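# Hang scaffold bracket on post ring at red-marked hole

## Task

Mount the scaffold bracket on the post's ring at the hole marked in red: its jaws must be seated fully onto the ring and its wedge driven down into that hole until it stops. At the end the bracket must be carried by the ring alone, touching neither the table nor any other object, with its tube sticking straight outward from the post. The post is loose on the table and must finish upright at its original spot. Nothing may rely on the robot to stay in place once the work is done.

## Robot and tools

Robot: two arms, left_arm and right_arm, each with 7 revolute joints and a parallel gripper. The names are just labels and do not match the left or right of any picture.

Scene frame (shared by both arms): origin on the table surface midway between the arms, +x out over the table, +z up, left_arm on the +y side. Results report each gripper's end_effector_position in metres and end_effector_quat_wxyz, plus linear (m/s) and angular (rad/s) velocities. These printed hand positions can be off, more so when an arm is stretched far. The gripper's fingers point along its own +z and close along its own y. The reported point sits between the pads when closed, roughly 2 cm short of the fingertips; closing pushes the tips about 10 mm further along +z.

execute_actions takes "actions", a list holding zero or one item, and an optional boolean "pictures" (images come by default).
- Empty list: nothing is commanded; you just get the current state.
- Motion: {"rows": [...], "steps": n}, n from 1 to 15 (default 15). One control step is 1/30 s. Each row is used for one step; if rows run out, the last row repeats. Every row is a single flat list of 16 numbers covering both arms: left_arm's 7 joint angles then its opening, followed by right_arm's 7 joint angles then its opening. Joint values are absolute target angles in radians, in the same column order as the Joint positions line: waist (-6.283 to 6.283), shoulder (-2.059 to 2.094), upper arm roll (-6.283 to 6.283), elbow (-0.192 to 3.927), forearm roll (-6.283 to 6.283), wrist pitch (-1.693 to 3.142), wrist roll (-6.283 to 6.283). Opening is an absolute command from -1 (closed) to +1 (fully open, pads 0.084 m apart). An arm you want still must still get its current angles repeated.
- Wait: {"steps": n} with no rows, n up to 300; it returns when n control steps have elapsed since the previous result, counting your reply time.
A call is rejected and nothing is sent if some target lies over 0.010 rad outside its stated range and also further out than that joint currently is. Actual ends may differ from the stated ones by up to 0.010 rad; targets past the actual end get clipped, and "joint sent to its limit" then appears (possibly about an earlier, still-running action). Its absence does not prove there is more room.

Motion limits: each joint target moves at most 3.14 rad/s, takes 0.16 s to accelerate from rest, and an arm's joints are timed to finish together. Per step, a target is held within 0.623 rad of the measured angle, and if targets would move the gripper over 70 mm from where it is measured, the whole arm's targets are pulled back proportionally. So large moves need several calls. Between calls the arms keep heading to the last row sent, until they have practically stopped or a step is HELD; after that only a fresh action moves them further. Fingers still in motion finish opening or closing.

Result lines: Joint positions / Joint velocities give one block per arm (rad, rad/s) ending with pad gap (m, m/s). grip_measured is the measured opening on the command scale. "joint command not followed" means a clearance check altered or blocked joint targets on some steps; the rest still ran. HELD marks steps where your row was partly or fully withheld. MOTOR HOT appears from 65 °C; at 80 °C an OVER-TEMPERATURE FAULT brakes that arm until it cools. A TORQUE FAULT happens when contact torque hits a joint's load limit (waist 45, shoulder 45, upper arm roll 27, elbow 27, forearm roll 27, wrist pitch 18, wrist roll 18 N m, held weight included): the arm halts, backs that joint off slightly, holds 10 s and drops the rest of the call.

Gripping: to keep hold, command an opening well under grip_measured; the bigger the gap, the firmer the squeeze (about 24 N per pad maximum for objects up to ~6 cm). Fast closing can overshoot in force. Echoing grip_measured back gives only light pressure, weaker for wide parts, which may slip.

zoom_image: {"camera": one of cam_high, cam_left_wrist, cam_right_wrist, "region": [x0, y0, x1, y1]} in pixels of that camera's latest image (each 896x504, origin top-left), region no larger than 504 by 504. Returns an enlarged view.

show_instructions: no arguments; shows the scene's reference pages (manual pages), moves nothing.

finished_scene: {"scene": current scene number}; ends and grades the scene, irreversible. Only call it when the bracket is seated, wedged, hanging freely, tube radial, post upright in place, and grippers released. Ending a reply with no tool call stops everything.

Cautions: occasional brief disturbances may pull on a held part or shove loose items. Never drop, knock or push anything off the table, avoid arm-to-arm contact or pressing, avoid slamming or very hard pushing (the post is free-standing and can tip or slide), and prefer smooth, economical motions.

Each tool is called after "Request:" as name(argument=value, ...), one argument or row to a line, values as JSON.

Reference images:

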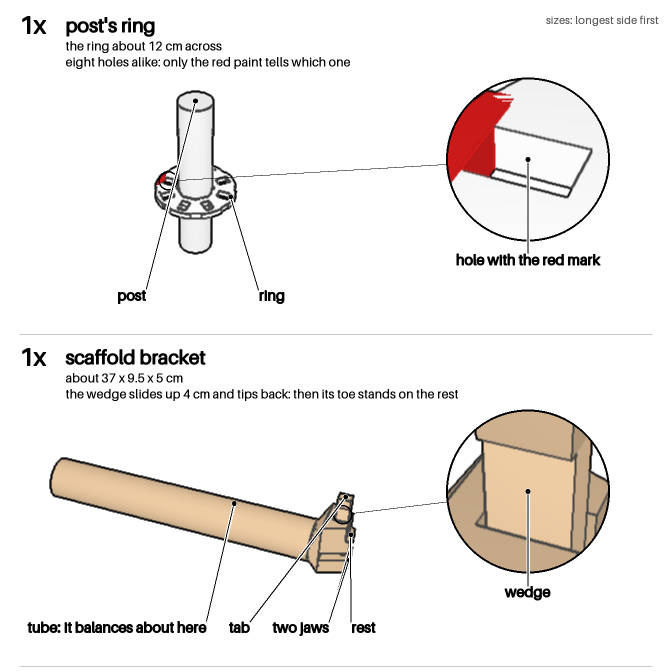

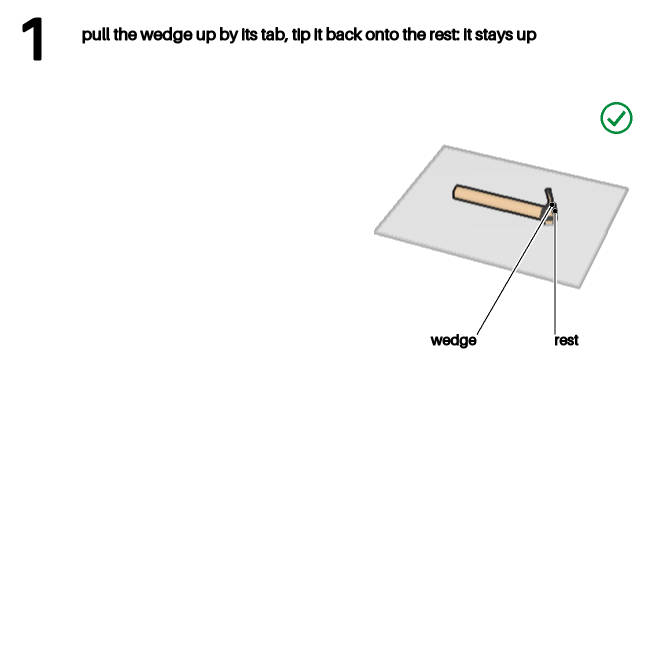

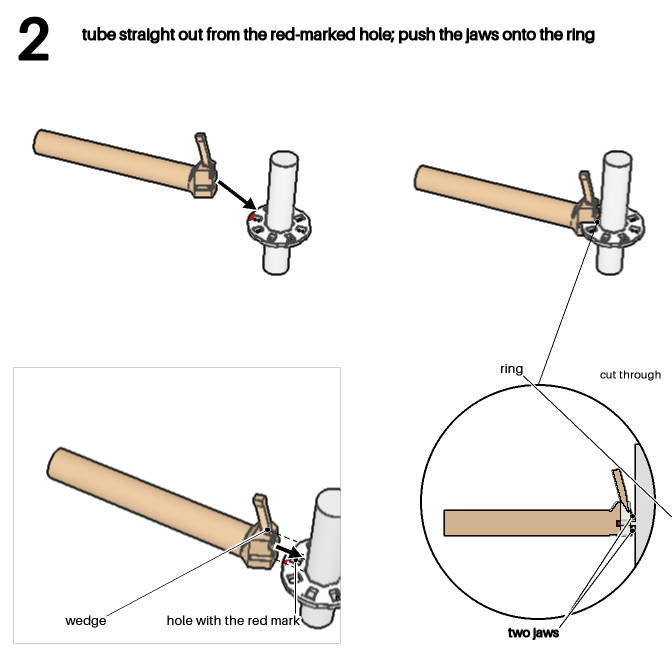

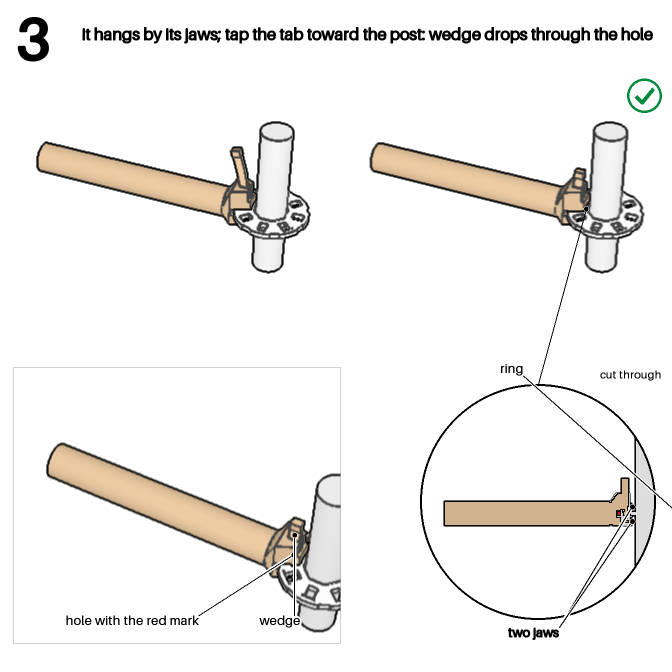

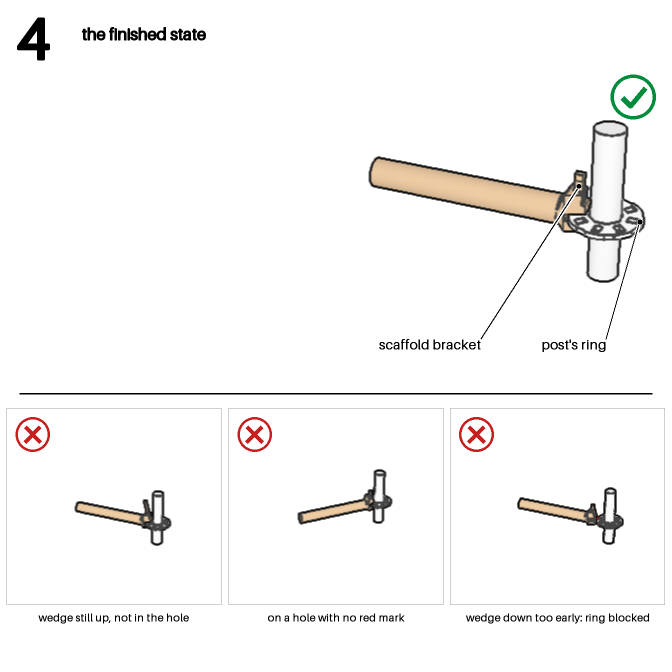

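## Session

Request:
execute_actions(
  actions=[],
)

Scene clock: 0.00 s of 7800.00 s.
left_arm: end_effector_position=(+0.8273, +0.3552, +0.3132) grip_measured=+1.00 end_effector_quat_wxyz=(+0.597, -0.086, +0.770, +0.210) end_effector_velocity=(-0.000, -0.000, -0.000) end_effector_angular_velocity=(+0.000, +0.001, -0.000) | right_arm: end_effector_position=(+0.0434, +0.1666, +0.3777) grip_measured=+1.00 end_effector_quat_wxyz=(-0.176, +0.858, +0.467, +0.124) end_effector_velocity=(+0.000, -0.000, +0.000) end_effector_angular_velocity=(+0.000, -0.001, +0.001)
Joint positions: left_arm=[-0.234  0.924  0.013  2.209  1.623  0.597  1.584  0.084] | right_arm=[ 1.305  0.012  0.015  1.402 -0.003  0.956  0.464  0.084]
Joint velocities: left_arm=[-0.  0. -0. -0.  0.  0.  0. -0.] | right_arm=[-0.001 -0.001  0.    -0.    -0.    -0.    -0.002 -0.   ]
Motor temperatures (°C, as the motors report them): left_arm=[36 34 37 36 35 38 33] | right_arm=[35 35 38 37 35 32 34]

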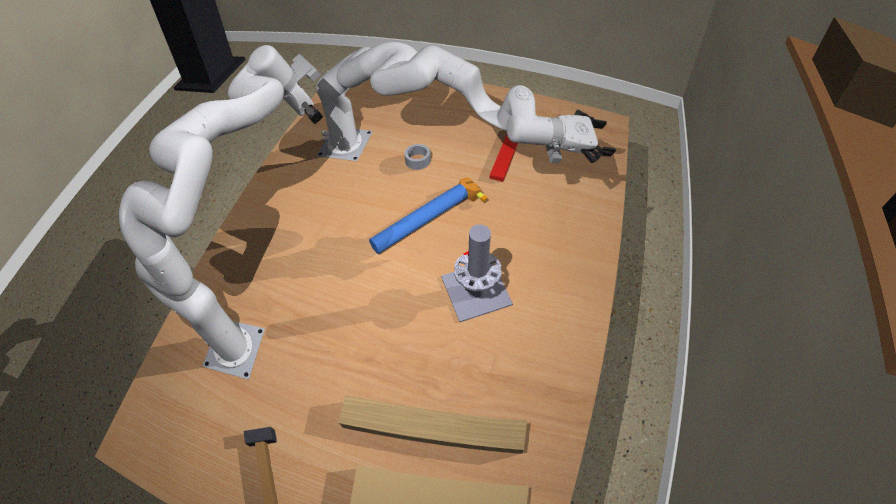

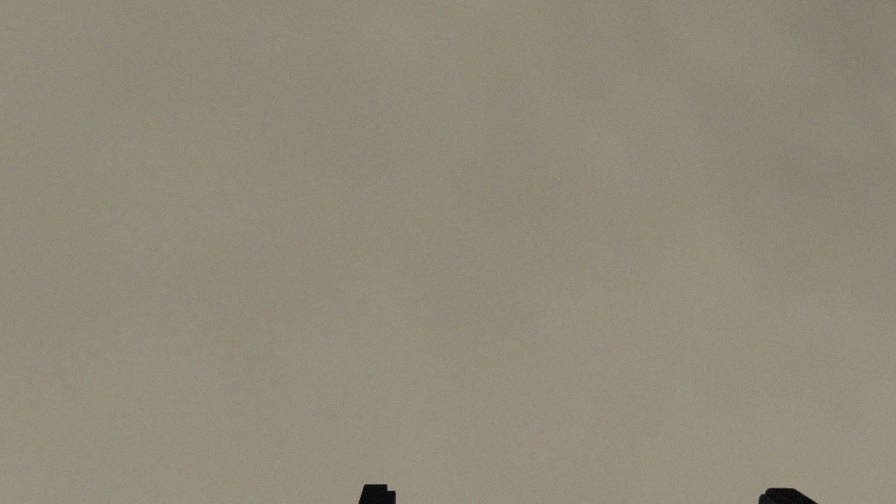

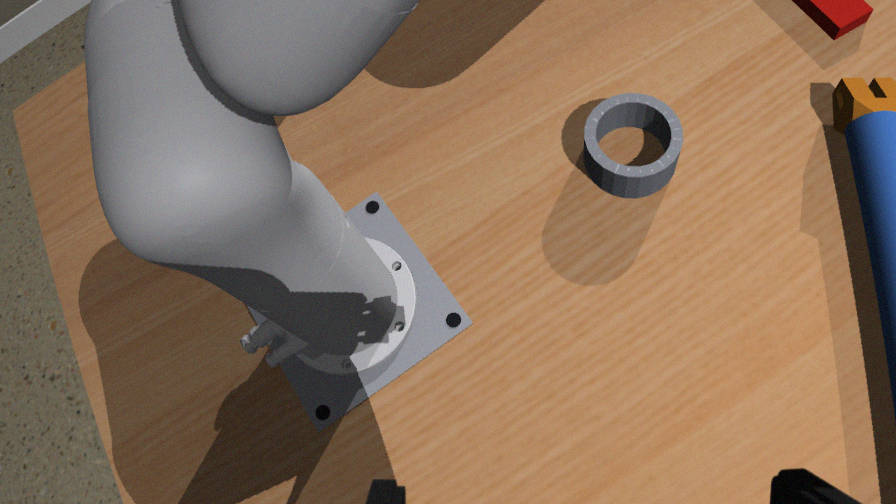

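Request:
zoom_image(
  camera="cam_high",
  region=[340, 130, 560, 330],
)

Request:
zoom_image(
  camera="cam_right_wrist",
  region=[700, 0, 896, 200],
)

Region (340, 130, 560, 330) of cam_high's 896x504 image, scaled by 2.291, with more detail than that image has; it fills the top 458 rows of this view, and the rest is white.

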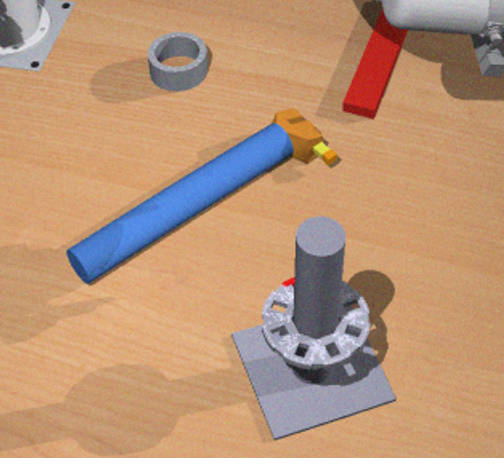

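Region (700, 0, 896, 200) of cam_right_wrist's 896x504 image, scaled by 2.520, with more detail than that image has; it fills the left 494 columns of this view, and the rest is white.

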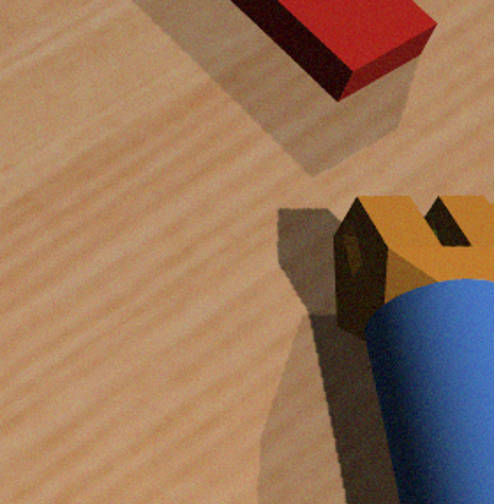

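Request:
execute_actions(
  actions=[
    {"rows": [[-0.5, 0.0, 0.0, 1.5, 0.0, 1.5, 0.0, 1, 0.2, 0.0, 0.0, 1.5, 0.0, 1.5, 0.0, 1]], "steps": 15},
  ],
  pictures=false,
)

Request:
execute_actions(
  actions=[
    {"steps": 45},
  ],
)

Scene clock: 82.23 s of 7800.00 s.
left_arm: end_effector_position=(+0.6791, +0.3555, +0.3963) grip_measured=+1.00 end_effector_quat_wxyz=(+0.514, -0.506, +0.688, +0.079) end_effector_velocity=(-0.412, +0.040, +0.128) end_effector_angular_velocity=(-1.721, -0.406, +1.453) | right_arm: end_effector_position=(+0.2168, +0.0717, +0.3653) grip_measured=+1.00 end_effector_quat_wxyz=(-0.076, +0.903, +0.412, +0.094) end_effector_velocity=(+0.370, -0.275, -0.015) end_effector_angular_velocity=(-0.350, +0.074, -0.483)
Joint positions: left_arm=[-0.39   0.451  0.005  1.807  1.14   1.065  1.101  0.084] | right_arm=[ 0.965  0.007  0.007  1.445 -0.002  1.197  0.259  0.084]
Joint velocities: left_arm=[-0.24  -1.032 -0.001 -0.674 -1.23   0.977 -1.228 -0.   ] | right_arm=[-0.831 -0.009 -0.011  0.079  0.001  0.434 -0.37   0.   ]
Motor temperatures (°C, as the motors report them): left_arm=[36 37 37 41 35 38 33] | right_arm=[35 36 38 42 35 33 34]
Steps of this call (steps 1 to 90: nothing new was sent; then 78.73 s passed at rest; steps 91 to 105: all 15 steps of this action). Readings (joint positions):
91: left_arm=[-0.234 0.924 0.013 2.209 1.623 0.597 1.584] | right_arm=[1.304 0.012 0.015 1.402 -0.003 0.956 0.464]
92: left_arm=[-0.236 0.921 0.013 2.204 1.618 0.601 1.579] | right_arm=[1.301 0.012 0.016 1.402 -0.003 0.960 0.461]
94: left_arm=[-0.250 0.884 0.015 2.158 1.576 0.646 1.536] | right_arm=[1.266 0.011 0.022 1.408 -0.002 0.994 0.432]
98: left_arm=[-0.320 0.712 0.007 1.997 1.408 0.811 1.369] | right_arm=[1.156 0.009 0.011 1.424 -0.002 1.079 0.360]
105: the state above

Scene clock: 83.73 s of 7800.00 s.
left_arm: end_effector_position=(+0.3995, +0.2164, +0.3616) grip_measured=+1.00 end_effector_quat_wxyz=(-0.000, +0.976, -0.216, -0.000) end_effector_velocity=(+0.000, -0.000, +0.001) end_effector_angular_velocity=(-0.000, -0.001, -0.001) | right_arm: end_effector_position=(+0.4273, -0.2515, +0.3616) grip_measured=+1.00 end_effector_quat_wxyz=(-0.000, +0.985, +0.170, +0.000) end_effector_velocity=(+0.000, -0.001, +0.000) end_effector_angular_velocity=(+0.002, +0.001, -0.004)
Joint positions: left_arm=[-0.5    0.     0.     1.5    0.     1.5    0.     0.084] | right_arm=[0.2   0.    0.    1.5   0.    1.5   0.    0.084]
Joint velocities: left_arm=[-0.    -0.    -0.     0.001  0.    -0.     0.    -0.   ] | right_arm=[-0.001 -0.001 -0.001 -0.     0.003  0.     0.001 -0.   ]
Motor temperatures (°C, as the motors report them): left_arm=[36 37 37 41 35 38 33] | right_arm=[35 36 38 42 35 33 34]
Steps of this call (steps 1 to 45: the robot went on to your last target). Readings (joint positions):
1: left_arm=[-0.398 0.417 0.005 1.785 1.098 1.097 1.059] | right_arm=[0.937 0.006 0.007 1.448 -0.002 1.211 0.247]
2: left_arm=[-0.406 0.384 0.004 1.763 1.054 1.129 1.015] | right_arm=[0.909 0.006 0.007 1.450 -0.002 1.225 0.235]
4: left_arm=[-0.421 0.322 0.004 1.720 0.960 1.188 0.921] | right_arm=[0.853 0.006 0.006 1.455 -0.001 1.250 0.213]
8: left_arm=[-0.447 0.216 0.003 1.648 0.754 1.290 0.715] | right_arm=[0.739 0.005 0.005 1.463 -0.001 1.295 0.175]
45: the state above
All arms were judged still, so your last target was given up. Only a new action makes them travel on or press farther. Fingers that are still opening or closing keep moving.

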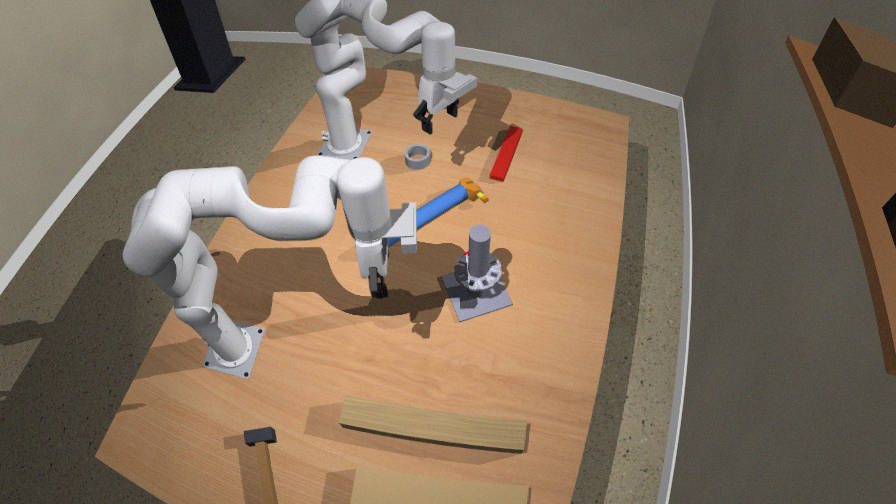

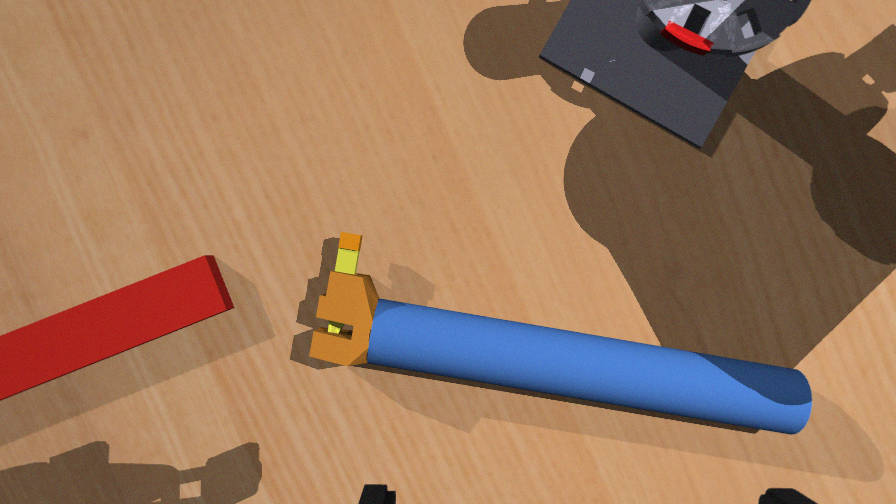

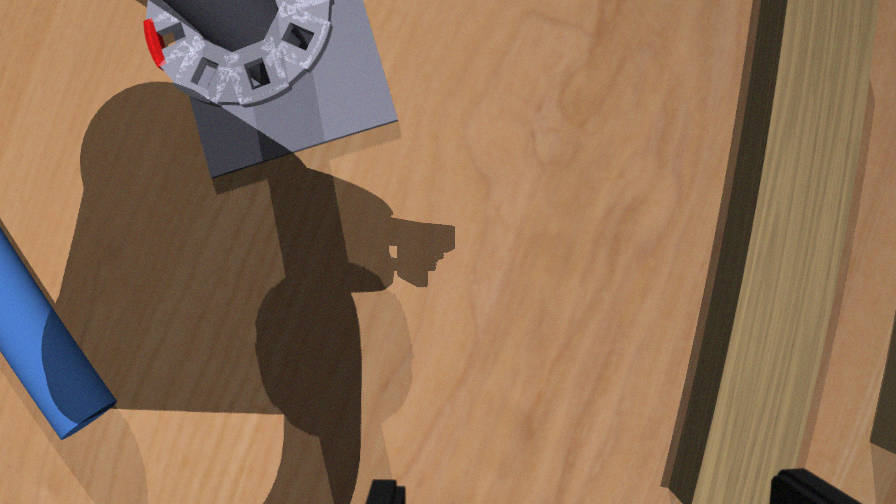

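Request:
execute_actions(
  actions=[
    {"rows": [[-0.5, 0.0, 0.0, 1.5, 0.0, 1.5, 0.0, 1, 0.387, 0.312, 0.0, 1.862, 0.0, 1.55, 0.0, 1]], "steps": 15},
  ],
  pictures=false,
)

Request:
execute_actions(
  actions=[
    {"steps": 20},
  ],
)

Scene clock: 204.23 s of 7800.00 s.
left_arm: end_effector_position=(+0.3994, +0.2164, +0.3616) grip_measured=+1.00 end_effector_quat_wxyz=(-0.000, +0.976, -0.216, +0.000) end_effector_velocity=(+0.000, +0.000, -0.000) end_effector_angular_velocity=(+0.000, +0.001, +0.002) | right_arm: end_effector_position=(+0.4609, -0.1311, +0.3477) grip_measured=+1.00 end_effector_quat_wxyz=(+0.000, +0.966, +0.260, -0.002) end_effector_velocity=(+0.034, +0.002, +0.029) end_effector_angular_velocity=(+0.017, -0.076, -0.024)
Joint positions: left_arm=[-0.5    0.    -0.     1.5    0.     1.5    0.     0.084] | right_arm=[ 0.383  0.304  0.002  1.849  0.     1.548 -0.     0.084]
Joint velocities: left_arm=[ 0.001 -0.     0.    -0.001 -0.     0.    -0.    -0.   ] | right_arm=[ 0.029  0.068 -0.058  0.163 -0.006  0.02  -0.003  0.   ]
Motor temperatures (°C, as the motors report them): left_arm=[36 35 37 41 35 38 33] | right_arm=[35 36 38 42 35 33 34]
Steps of this call (steps 1 to 90: nothing new was sent; then 117.00 s passed at rest; steps 91 to 105: all 15 steps of this action). Readings (joint positions):
91: left_arm=[-0.500 0.000 0.000 1.500 0.000 1.500 0.000] | right_arm=[0.200 0.000 -0.000 1.500 -0.000 1.500 0.000]
92: left_arm=[-0.500 0.000 0.000 1.500 0.000 1.500 0.000] | right_arm=[0.202 0.003 -0.001 1.504 -0.000 1.501 0.000]
94: left_arm=[-0.500 0.000 0.000 1.500 0.000 1.500 0.000] | right_arm=[0.221 0.036 -0.005 1.547 -0.000 1.507 0.000]
98: left_arm=[-0.500 0.000 -0.000 1.500 0.000 1.500 -0.000] | right_arm=[0.304 0.174 0.001 1.702 0.000 1.528 -0.000]
105: the state above

Scene clock: 204.90 s of 7800.00 s.
left_arm: end_effector_position=(+0.3994, +0.2164, +0.3616) grip_measured=+1.00 end_effector_quat_wxyz=(-0.000, +0.976, -0.216, +0.000) end_effector_velocity=(+0.000, +0.001, +0.000) end_effector_angular_velocity=(-0.000, -0.001, +0.001) | right_arm: end_effector_position=(+0.4627, -0.1287, +0.3487) grip_measured=+1.00 end_effector_quat_wxyz=(-0.000, +0.965, +0.261, +0.000) end_effector_velocity=(-0.000, +0.000, +0.000) end_effector_angular_velocity=(-0.000, -0.001, +0.002)
Joint positions: left_arm=[-0.5   -0.    -0.     1.5    0.     1.5    0.     0.084] | right_arm=[ 0.387  0.312 -0.     1.862 -0.     1.55   0.     0.084]
Joint velocities: left_arm=[-0.    -0.     0.002  0.001  0.    -0.     0.    -0.   ] | right_arm=[ 0.001 -0.001  0.    -0.    -0.    -0.    -0.001 -0.   ]
Motor temperatures (°C, as the motors report them): left_arm=[36 35 37 41 35 38 33] | right_arm=[35 36 38 42 35 33 34]
Steps of this call (steps 1 to 20: the robot went on to your last target). Readings (joint positions):
1: left_arm=[-0.500 0.000 -0.000 1.500 -0.000 1.500 0.000] | right_arm=[0.383 0.305 0.000 1.853 0.000 1.549 -0.000]
2: left_arm=[-0.500 0.000 -0.000 1.500 0.000 1.500 0.000] | right_arm=[0.384 0.306 -0.001 1.856 -0.000 1.549 0.000]
4: left_arm=[-0.500 -0.000 -0.000 1.500 -0.000 1.500 -0.000] | right_arm=[0.384 0.308 -0.002 1.860 -0.000 1.550 0.000]
8: left_arm=[-0.500 -0.000 0.000 1.500 -0.000 1.500 0.000] | right_arm=[0.386 0.310 -0.001 1.861 -0.000 1.550 0.000]
20: the state above

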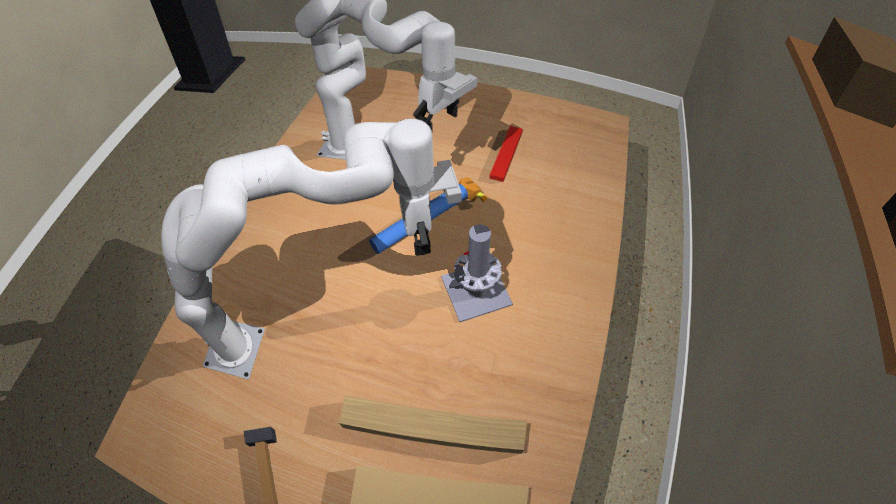

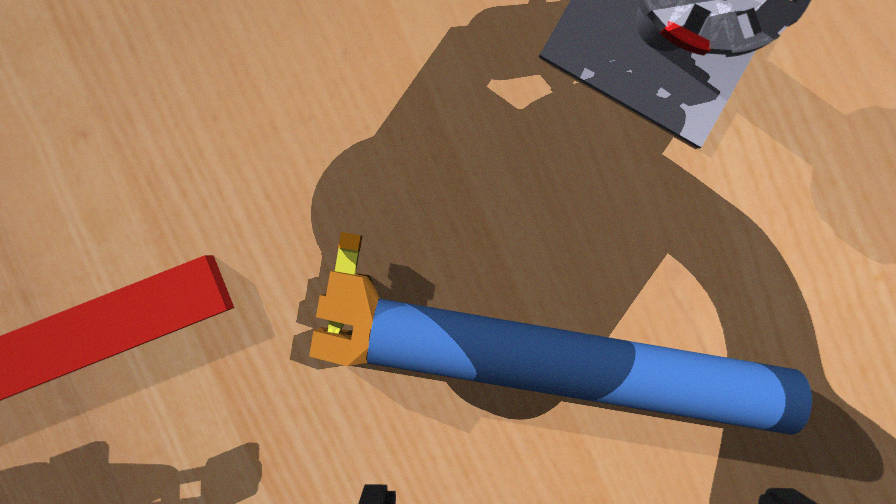

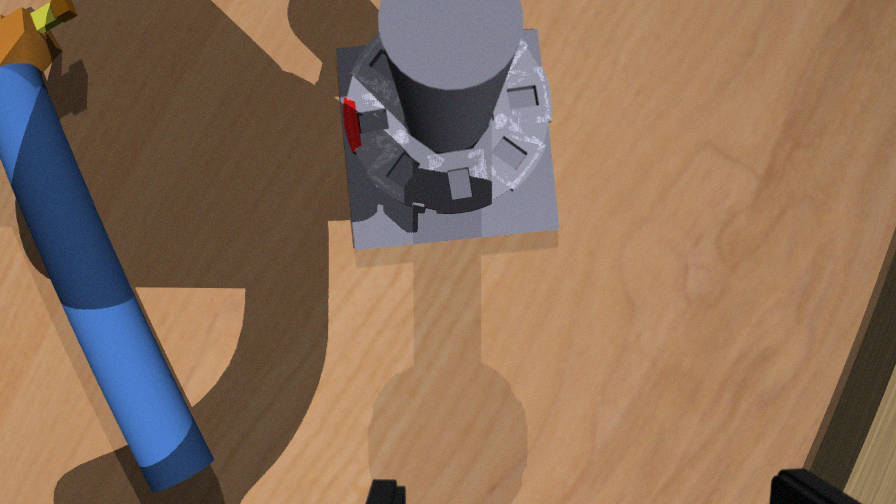

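Request:
execute_actions(
  actions=[
    {"rows": [[0.2, -0.3, 0.0, 1.0, 0.0, 1.3, 0.0, 1, 0.65, 0.312, 0.0, 1.862, 0.0, 1.55, 0.0, 1]], "steps": 15},
  ],
  pictures=false,
)

Request:
execute_actions(
  actions=[
    {"rows": [[0.2, -0.3, 0.0, 1.0, 0.0, 1.3, 0.0, 1, 0.839, 0.870, 0.0, 2.206, 0.0, 1.336, 0.063, 1]], "steps": 15},
  ],
  pictures=false,
)

Request:
execute_actions(
  actions=[
    {"steps": 30},
  ],
)

Scene clock: 265.37 s of 7800.00 s.
left_arm: end_effector_position=(+0.3973, +0.3978, +0.3269) grip_measured=+1.00 end_effector_quat_wxyz=(+0.000, +1.000, -0.023, -0.000) end_effector_velocity=(-0.099, +0.419, -0.094) end_effector_angular_velocity=(-0.000, +0.000, +0.965) | right_arm: end_effector_position=(+0.3740, -0.0142, +0.3487) grip_measured=+1.00 end_effector_quat_wxyz=(-0.001, +0.923, +0.384, -0.000) end_effector_velocity=(+0.014, -0.014, +0.000) end_effector_angular_velocity=(-0.023, -0.024, -0.036)
Joint positions: left_arm=[-0.111 -0.169  0.001  1.218  0.     1.387 -0.     0.084] | right_arm=[ 0.644  0.312  0.003  1.862  0.     1.55  -0.     0.084]
Joint velocities: left_arm=[ 0.967 -0.408 -0.003 -0.678 -0.    -0.27  -0.    -0.   ] | right_arm=[ 0.041 -0.    -0.08   0.001 -0.009  0.     0.001  0.   ]
Motor temperatures (°C, as the motors report them): left_arm=[36 35 37 42 35 38 33] | right_arm=[35 37 38 43 35 33 34]
Steps of this call (steps 1 to 15: the robot went on to your last target; steps 16 to 90: nothing new was sent; then 56.97 s passed at rest; steps 91 to 105: all 15 steps of this action). Readings (joint positions):
91: left_arm=[-0.500 -0.000 -0.000 1.500 -0.000 1.500 0.000] | right_arm=[0.387 0.312 -0.000 1.862 -0.000 1.550 0.000]
92: left_arm=[-0.496 -0.002 -0.001 1.497 -0.000 1.498 0.000] | right_arm=[0.390 0.312 -0.001 1.862 -0.000 1.550 0.000]
94: left_arm=[-0.460 -0.021 -0.008 1.465 -0.001 1.485 0.000] | right_arm=[0.424 0.312 -0.009 1.862 -0.001 1.550 0.000]
98: left_arm=[-0.332 -0.076 0.001 1.373 0.000 1.449 -0.000] | right_arm=[0.537 0.312 0.003 1.862 0.000 1.550 -0.000]
105: the state above

Scene clock: 265.87 s of 7800.00 s.
left_arm: end_effector_position=(+0.3466, +0.5164, +0.2947) grip_measured=+1.00 end_effector_quat_wxyz=(-0.000, +0.992, +0.128, +0.000) end_effector_velocity=(-0.007, +0.012, -0.004) end_effector_angular_velocity=(+0.001, -0.003, +0.034) | right_arm: end_effector_position=(+0.3756, +0.1119, +0.2218) grip_measured=+1.00 end_effector_quat_wxyz=(+0.001, +0.905, +0.425, -0.001) end_effector_velocity=(-0.065, +0.276, -0.339) end_effector_angular_velocity=(-0.000, +0.005, +0.228)
Joint positions: left_arm=[ 0.195 -0.298 -0.002  1.003 -0.     1.301  0.     0.084] | right_arm=[ 0.781  0.706 -0.001  2.104 -0.     1.399  0.044  0.084]
Joint velocities: left_arm=[ 0.035 -0.015 -0.002 -0.025 -0.    -0.013 -0.    -0.   ] | right_arm=[ 0.328  0.929  0.006  0.571  0.001 -0.354  0.104 -0.   ]
Motor temperatures (°C, as the motors report them): left_arm=[36 35 37 42 35 38 33] | right_arm=[35 37 38 43 35 33 34]
Steps of this call (steps 1 to 15: all 15 steps of this action). Readings (joint positions):
1: left_arm=[-0.078 -0.183 0.001 1.196 0.000 1.378 -0.000] | right_arm=[0.645 0.312 0.000 1.862 -0.000 1.550 0.000]
2: left_arm=[-0.046 -0.196 0.001 1.173 0.000 1.369 -0.000] | right_arm=[0.646 0.315 -0.002 1.865 -0.000 1.548 0.001]
4: left_arm=[0.020 -0.224 0.001 1.127 0.000 1.351 -0.000] | right_arm=[0.658 0.350 -0.006 1.895 -0.001 1.532 0.005]
8: left_arm=[0.147 -0.277 0.002 1.038 0.000 1.316 -0.000] | right_arm=[0.704 0.486 -0.002 1.969 -0.000 1.483 0.020]
15: the state above

Scene clock: 266.87 s of 7800.00 s.
left_arm: end_effector_position=(+0.3451, +0.5191, +0.2940) grip_measured=+1.00 end_effector_quat_wxyz=(-0.000, +0.991, +0.132, -0.000) end_effector_velocity=(+0.000, -0.000, +0.001) end_effector_angular_velocity=(+0.000, -0.001, -0.001) | right_arm: end_effector_position=(+0.3602, +0.1580, +0.1601) grip_measured=+1.00 end_effector_quat_wxyz=(-0.000, +0.896, +0.443, +0.000) end_effector_velocity=(+0.000, -0.000, -0.000) end_effector_angular_velocity=(-0.000, -0.000, -0.002)
Joint positions: left_arm=[ 0.2   -0.3   -0.     1.    -0.     1.3    0.     0.084] | right_arm=[ 0.839  0.87  -0.     2.206 -0.     1.336  0.063  0.084]
Joint velocities: left_arm=[-0.    -0.    -0.     0.001 -0.     0.     0.001 -0.   ] | right_arm=[-0.001  0.     0.     0.    -0.001 -0.     0.002  0.   ]
Motor temperatures (°C, as the motors report them): left_arm=[36 35 37 42 35 38 33] | right_arm=[35 37 38 43 35 33 34]
Steps of this call (steps 1 to 30: the robot went on to your last target). Readings (joint positions):
1: left_arm=[0.196 -0.299 -0.002 1.003 -0.000 1.301 0.000] | right_arm=[0.792 0.737 -0.001 2.123 -0.000 1.388 0.048]
2: left_arm=[0.197 -0.299 -0.002 1.002 -0.000 1.300 0.000] | right_arm=[0.803 0.767 -0.000 2.142 -0.000 1.376 0.051]
4: left_arm=[0.198 -0.299 -0.001 1.001 -0.000 1.300 0.000] | right_arm=[0.823 0.823 0.001 2.174 0.000 1.355 0.057]
8: left_arm=[0.199 -0.300 -0.000 1.000 -0.000 1.300 0.000] | right_arm=[0.837 0.863 0.001 2.197 0.000 1.341 0.062]
30: the state above
All arms were judged still, so your last target was given up. Only a new action makes them travel on or press farther. Fingers that are still opening or closing keep moving.

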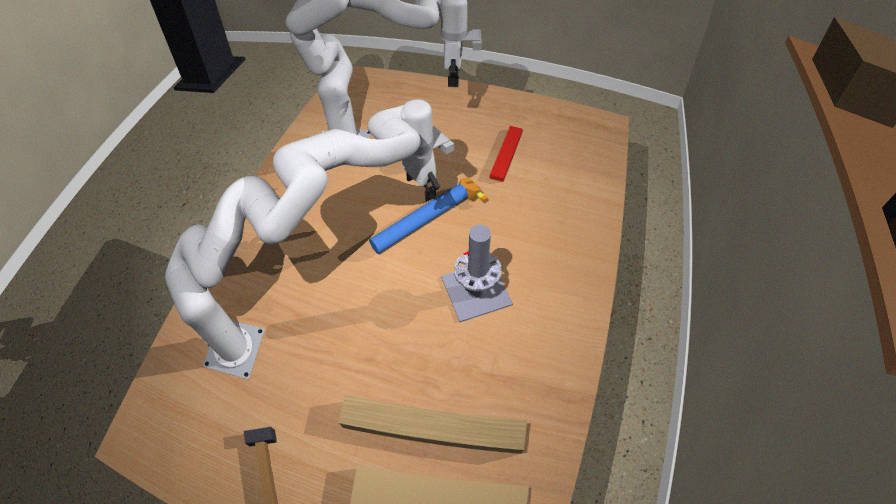

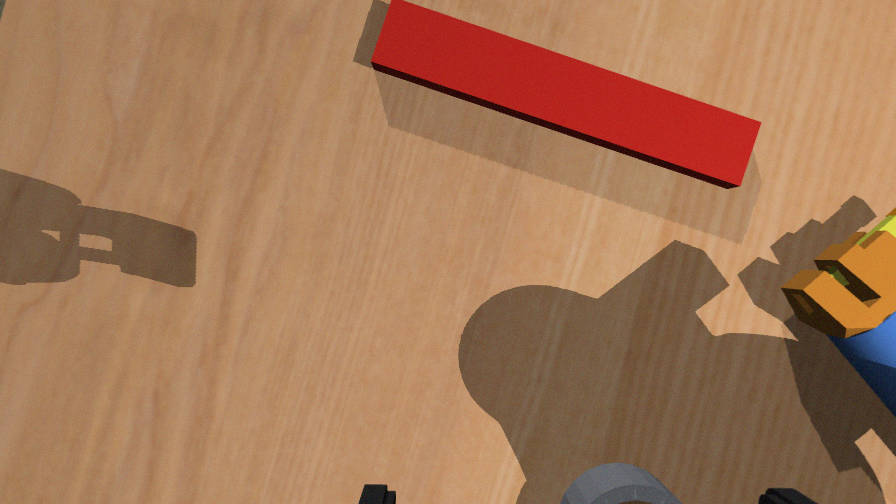

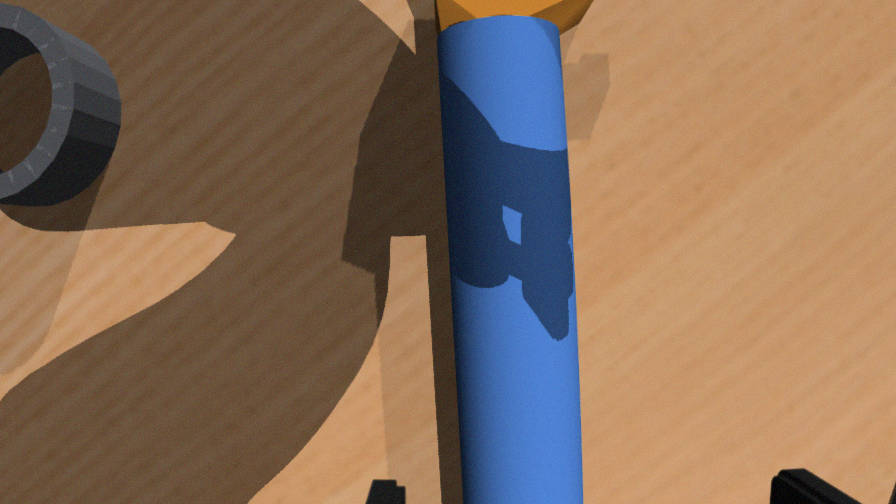

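Request:
execute_actions(
  actions=[
    {"rows": [[0.2, -0.3, 0.0, 1.0, 0.0, 1.3, 0.0, 1, 0.844, 1.005, 0.0, 2.230, 0.0, 1.225, 0.015, 1]], "steps": 15},
  ],
  pictures=false,
)

Request:
execute_actions(
  actions=[
    {"steps": 15},
  ],
)

Scene clock: 299.70 s of 7800.00 s.
left_arm: end_effector_position=(+0.3451, +0.5191, +0.2940) grip_measured=+1.00 end_effector_quat_wxyz=(-0.000, +0.991, +0.132, -0.000) end_effector_velocity=(+0.000, +0.000, +0.001) end_effector_angular_velocity=(+0.001, -0.001, -0.001) | right_arm: end_effector_position=(+0.3668, +0.1737, +0.0899) grip_measured=+1.00 end_effector_quat_wxyz=(-0.002, +0.885, +0.466, +0.003) end_effector_velocity=(+0.000, +0.001, -0.005) end_effector_angular_velocity=(+0.001, -0.002, +0.009)
Joint positions: left_arm=[ 0.2   -0.3   -0.     1.     0.     1.3   -0.     0.084] | right_arm=[ 0.844  1.    -0.     2.233  0.     1.226  0.016  0.084]
Joint velocities: left_arm=[ 0.    -0.    -0.     0.001  0.001  0.     0.001  0.   ] | right_arm=[ 0.001  0.007  0.001 -0.003 -0.002 -0.012 -0.007 -0.   ]
Motor temperatures (°C, as the motors report them): left_arm=[36 35 37 42 35 38 33] | right_arm=[35 38 38 43 35 33 34]
Steps of this call (steps 1 to 90: nothing new was sent; then 29.33 s passed at rest; steps 91 to 105: all 15 steps of this action). Readings (joint positions):
91: left_arm=[0.200 -0.300 -0.000 1.000 0.000 1.300 -0.000] | right_arm=[0.839 0.870 -0.000 2.206 -0.000 1.336 0.063]
92: left_arm=[0.200 -0.300 -0.000 1.000 -0.000 1.300 0.000] | right_arm=[0.839 0.873 -0.000 2.208 -0.000 1.332 0.061]
94: left_arm=[0.200 -0.300 -0.000 1.000 -0.000 1.300 -0.000] | right_arm=[0.840 0.904 -0.000 2.221 0.000 1.299 0.047]
98: left_arm=[0.200 -0.300 -0.000 1.000 0.000 1.300 0.000] | right_arm=[0.844 0.996 0.000 2.218 -0.000 1.243 0.022]
105: the state above

Scene clock: 300.20 s of 7800.00 s.
left_arm: end_effector_position=(+0.3451, +0.5191, +0.2940) grip_measured=+1.00 end_effector_quat_wxyz=(-0.000, +0.991, +0.132, -0.000) end_effector_velocity=(-0.000, +0.000, -0.000) end_effector_angular_velocity=(-0.000, +0.001, +0.000) | right_arm: end_effector_position=(+0.3657, +0.1725, +0.0852) grip_measured=+1.00 end_effector_quat_wxyz=(-0.000, +0.884, +0.467, +0.000) end_effector_velocity=(-0.001, -0.000, -0.001) end_effector_angular_velocity=(-0.002, +0.002, +0.001)
Joint positions: left_arm=[ 0.2   -0.3    0.     1.     0.     1.3   -0.     0.084] | right_arm=[ 0.844  1.005 -0.     2.23   0.     1.225  0.015  0.084]
Joint velocities: left_arm=[ 0.     0.     0.001 -0.001 -0.     0.     0.001 -0.   ] | right_arm=[ 0.001  0.001  0.    -0.001  0.     0.    -0.    -0.   ]
Motor temperatures (°C, as the motors report them): left_arm=[36 35 37 42 35 38 33] | right_arm=[35 38 38 43 35 33 34]
Steps of this call (steps 1 to 15: the robot went on to your last target). Readings (joint positions):
1: left_arm=[0.200 -0.300 -0.000 1.000 0.000 1.300 -0.000] | right_arm=[0.844 1.001 -0.000 2.233 0.000 1.225 0.015]
2: left_arm=[0.200 -0.300 -0.000 1.000 -0.000 1.300 -0.000] | right_arm=[0.844 1.002 -0.000 2.232 0.000 1.225 0.015]
4: left_arm=[0.200 -0.300 0.000 1.000 -0.000 1.300 0.000] | right_arm=[0.844 1.004 -0.000 2.230 -0.000 1.225 0.015]
8: left_arm=[0.200 -0.300 -0.000 1.000 -0.000 1.300 0.000] | right_arm=[0.844 1.005 -0.000 2.230 -0.000 1.225 0.015]
15: the state above
All arms were judged still, so your last target was given up. Only a new action makes them travel on or press farther. Fingers that are still opening or closing keep moving.

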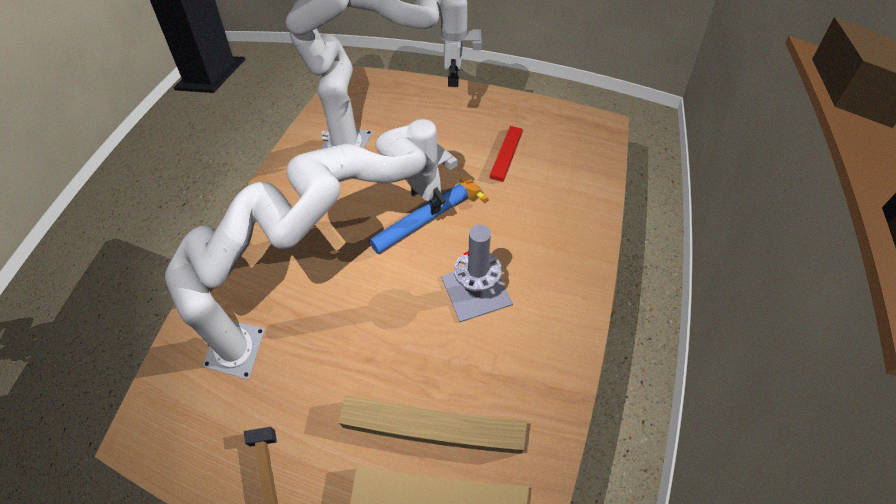

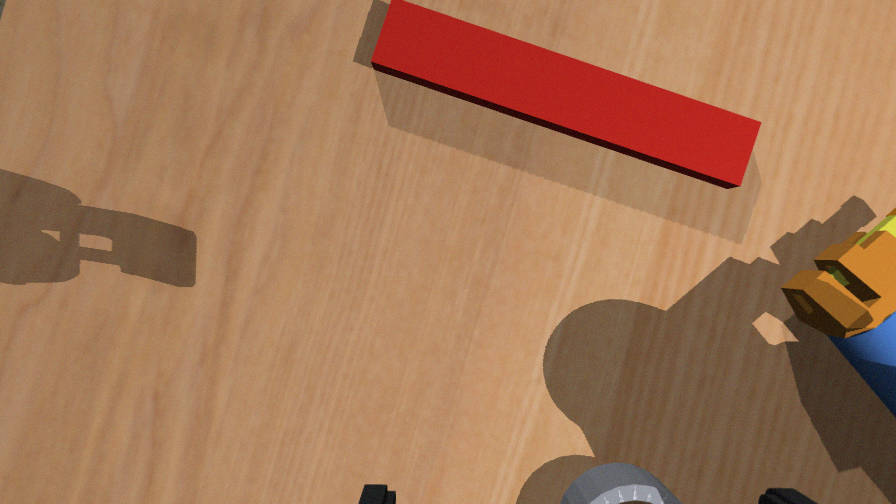

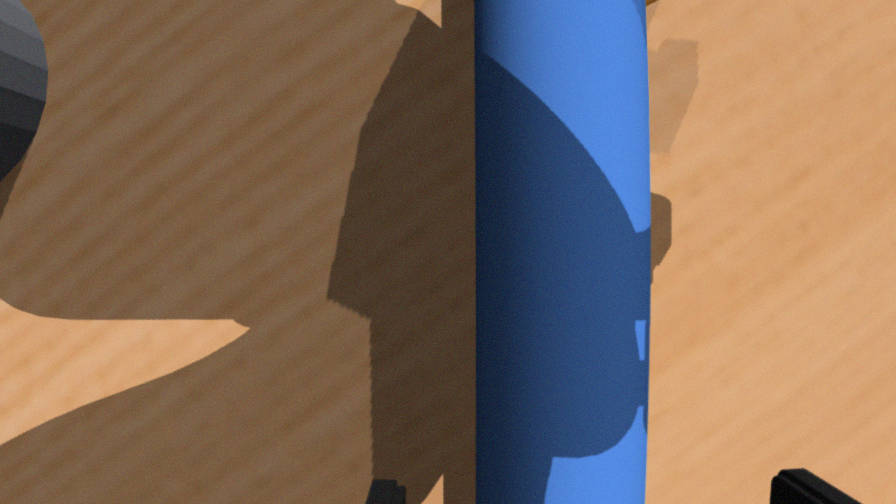

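Request:
execute_actions(
  actions=[
    {"rows": [[0.2, -0.3, 0.0, 1.0, 0.0, 1.3, 0.0, 1, 0.844, 1.012, 0.0, 2.225, 0.0, 1.213, 0.015, 1],[0.2, -0.3, 0.0, 1.0, 0.0, 1.3, 0.0, 1, 0.844, 1.018, 0.0, 2.220, 0.0, 1.202, 0.015, 1],[0.2, -0.3, 0.0, 1.0, 0.0, 1.3, 0.0, 1, 0.844, 1.025, 0.0, 2.215, 0.0, 1.190, 0.015, 1],[0.2, -0.3, 0.0, 1.0, 0.0, 1.3, 0.0, 1, 0.844, 1.031, 0.0, 2.210, 0.0, 1.179, 0.015, 1],[0.2, -0.3, 0.0, 1.0, 0.0, 1.3, 0.0, 1, 0.844, 1.038, 0.0, 2.205, 0.0, 1.167, 0.015, 1],[0.2, -0.3, 0.0, 1.0, 0.0, 1.3, 0.0, 1, 0.844, 1.044, 0.0, 2.200, 0.0, 1.156, 0.015, 1],[0.2, -0.3, 0.0, 1.0, 0.0, 1.3, 0.0, 1, 0.844, 1.051, 0.0, 2.195, 0.0, 1.144, 0.015, 1],[0.2, -0.3, 0.0, 1.0, 0.0, 1.3, 0.0, 1, 0.844, 1.058, 0.0, 2.189, 0.0, 1.131, 0.015, 1]], "steps": 15},
  ],
  pictures=false,
)

Request:
execute_actions(
  actions=[
    {"steps": 12},
  ],
)

Scene clock: 317.10 s of 7800.00 s.
left_arm: end_effector_position=(+0.3451, +0.5191, +0.2940) grip_measured=+1.00 end_effector_quat_wxyz=(-0.000, +0.991, +0.132, -0.000) end_effector_velocity=(+0.000, +0.000, +0.000) end_effector_angular_velocity=(+0.001, -0.001, +0.000) | right_arm: end_effector_position=(+0.3655, +0.1722, +0.0383) grip_measured=+1.00 end_effector_quat_wxyz=(+0.000, +0.884, +0.467, -0.001) end_effector_velocity=(+0.011, +0.016, +0.023) end_effector_angular_velocity=(+0.061, -0.039, -0.002)
Joint positions: left_arm=[ 0.2   -0.3   -0.     1.    -0.     1.3    0.     0.084] | right_arm=[ 0.844  1.057  0.     2.19  -0.     1.134  0.015  0.084]
Joint velocities: left_arm=[ 0.001  0.    -0.     0.001  0.    -0.     0.     0.   ] | right_arm=[-0.001 -0.018  0.     0.018  0.001 -0.036  0.001  0.   ]
Motor temperatures (°C, as the motors report them): left_arm=[36 35 37 42 35 38 33] | right_arm=[35 38 38 43 35 33 34]
Steps of this call (steps 1 to 90: nothing new was sent; then 13.40 s passed at rest; steps 91 to 105: all 15 steps of this action). Readings (joint positions):
91: left_arm=[0.200 -0.300 -0.000 1.000 -0.000 1.300 0.000] | right_arm=[0.844 1.005 -0.000 2.230 -0.000 1.225 0.015]
92: left_arm=[0.200 -0.300 -0.000 1.000 0.000 1.300 -0.000] | right_arm=[0.844 1.006 -0.000 2.229 0.000 1.222 0.015]
94: left_arm=[0.200 -0.300 0.000 1.000 0.000 1.300 0.000] | right_arm=[0.844 1.012 -0.000 2.225 0.000 1.208 0.015]
98: left_arm=[0.200 -0.300 -0.000 1.000 0.000 1.300 0.000] | right_arm=[0.844 1.037 0.000 2.205 -0.000 1.169 0.015]
105: the state above

Scene clock: 317.50 s of 7800.00 s.
left_arm: end_effector_position=(+0.3451, +0.5191, +0.2940) grip_measured=+1.00 end_effector_quat_wxyz=(-0.000, +0.991, +0.132, -0.000) end_effector_velocity=(+0.000, -0.000, +0.000) end_effector_angular_velocity=(-0.000, -0.000, -0.001) | right_arm: end_effector_position=(+0.3657, +0.1725, +0.0380) grip_measured=+1.00 end_effector_quat_wxyz=(-0.000, +0.884, +0.467, +0.000) end_effector_velocity=(-0.000, +0.001, +0.001) end_effector_angular_velocity=(+0.002, -0.001, +0.001)
Joint positions: left_arm=[ 0.2   -0.3   -0.     1.    -0.     1.3   -0.     0.084] | right_arm=[0.844 1.058 0.    2.189 0.    1.131 0.015 0.084]
Joint velocities: left_arm=[-0.001 -0.     0.     0.    -0.     0.     0.    -0.   ] | right_arm=[ 0.001 -0.     0.001  0.001 -0.001 -0.001 -0.     0.   ]
Motor temperatures (°C, as the motors report them): left_arm=[36 35 37 42 35 38 33] | right_arm=[35 38 38 43 35 33 34]
Steps of this call (steps 1 to 12: the robot went on to your last target). Readings (joint positions):
1: left_arm=[0.200 -0.300 -0.000 1.000 -0.000 1.300 0.000] | right_arm=[0.844 1.057 -0.000 2.190 0.000 1.133 0.015]
2: left_arm=[0.200 -0.300 -0.000 1.000 -0.000 1.300 -0.000] | right_arm=[0.844 1.056 -0.000 2.191 0.000 1.132 0.015]
4: left_arm=[0.200 -0.300 -0.000 1.000 -0.000 1.300 0.000] | right_arm=[0.844 1.056 -0.000 2.190 0.000 1.131 0.015]
8: left_arm=[0.200 -0.300 -0.000 1.000 -0.000 1.300 0.000] | right_arm=[0.844 1.058 -0.000 2.189 0.000 1.131 0.015]
12: the state above

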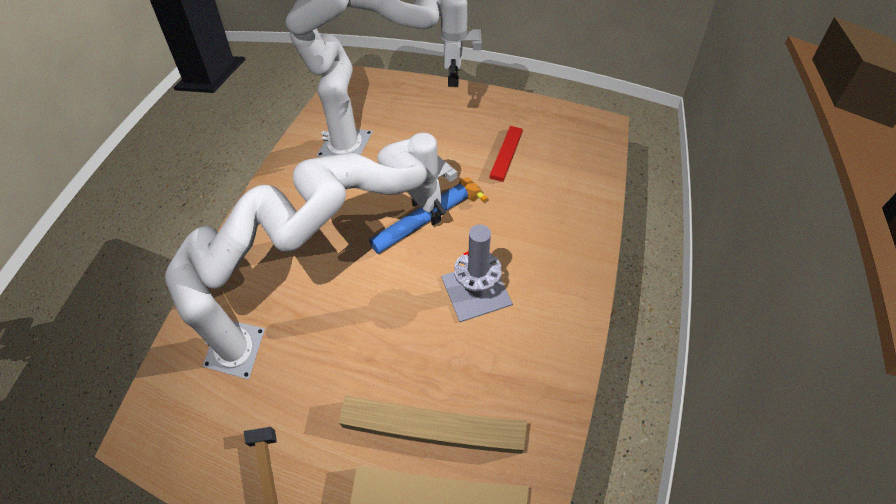

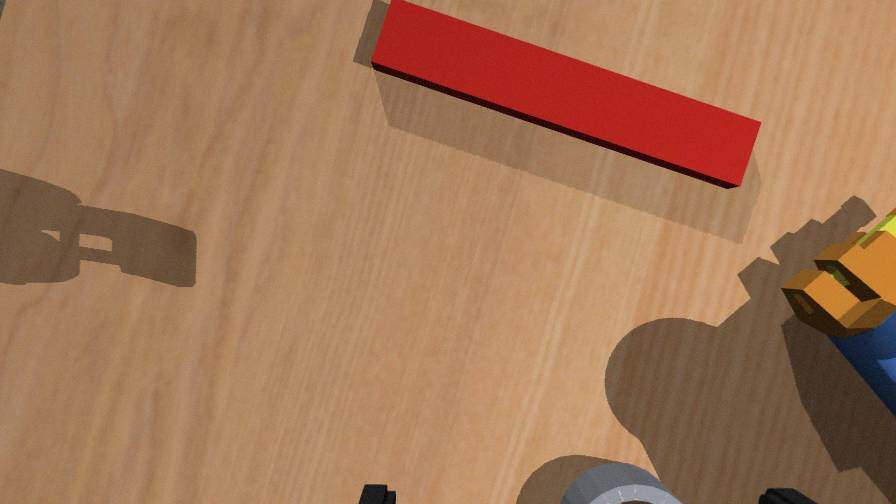

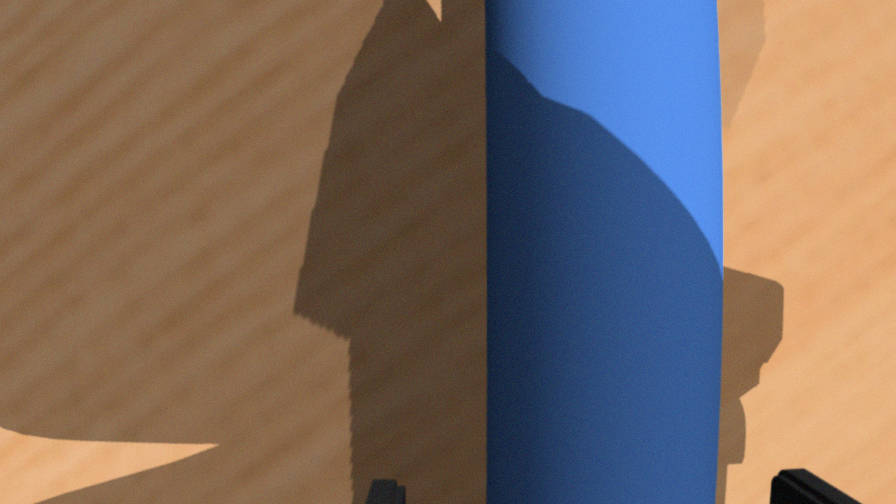

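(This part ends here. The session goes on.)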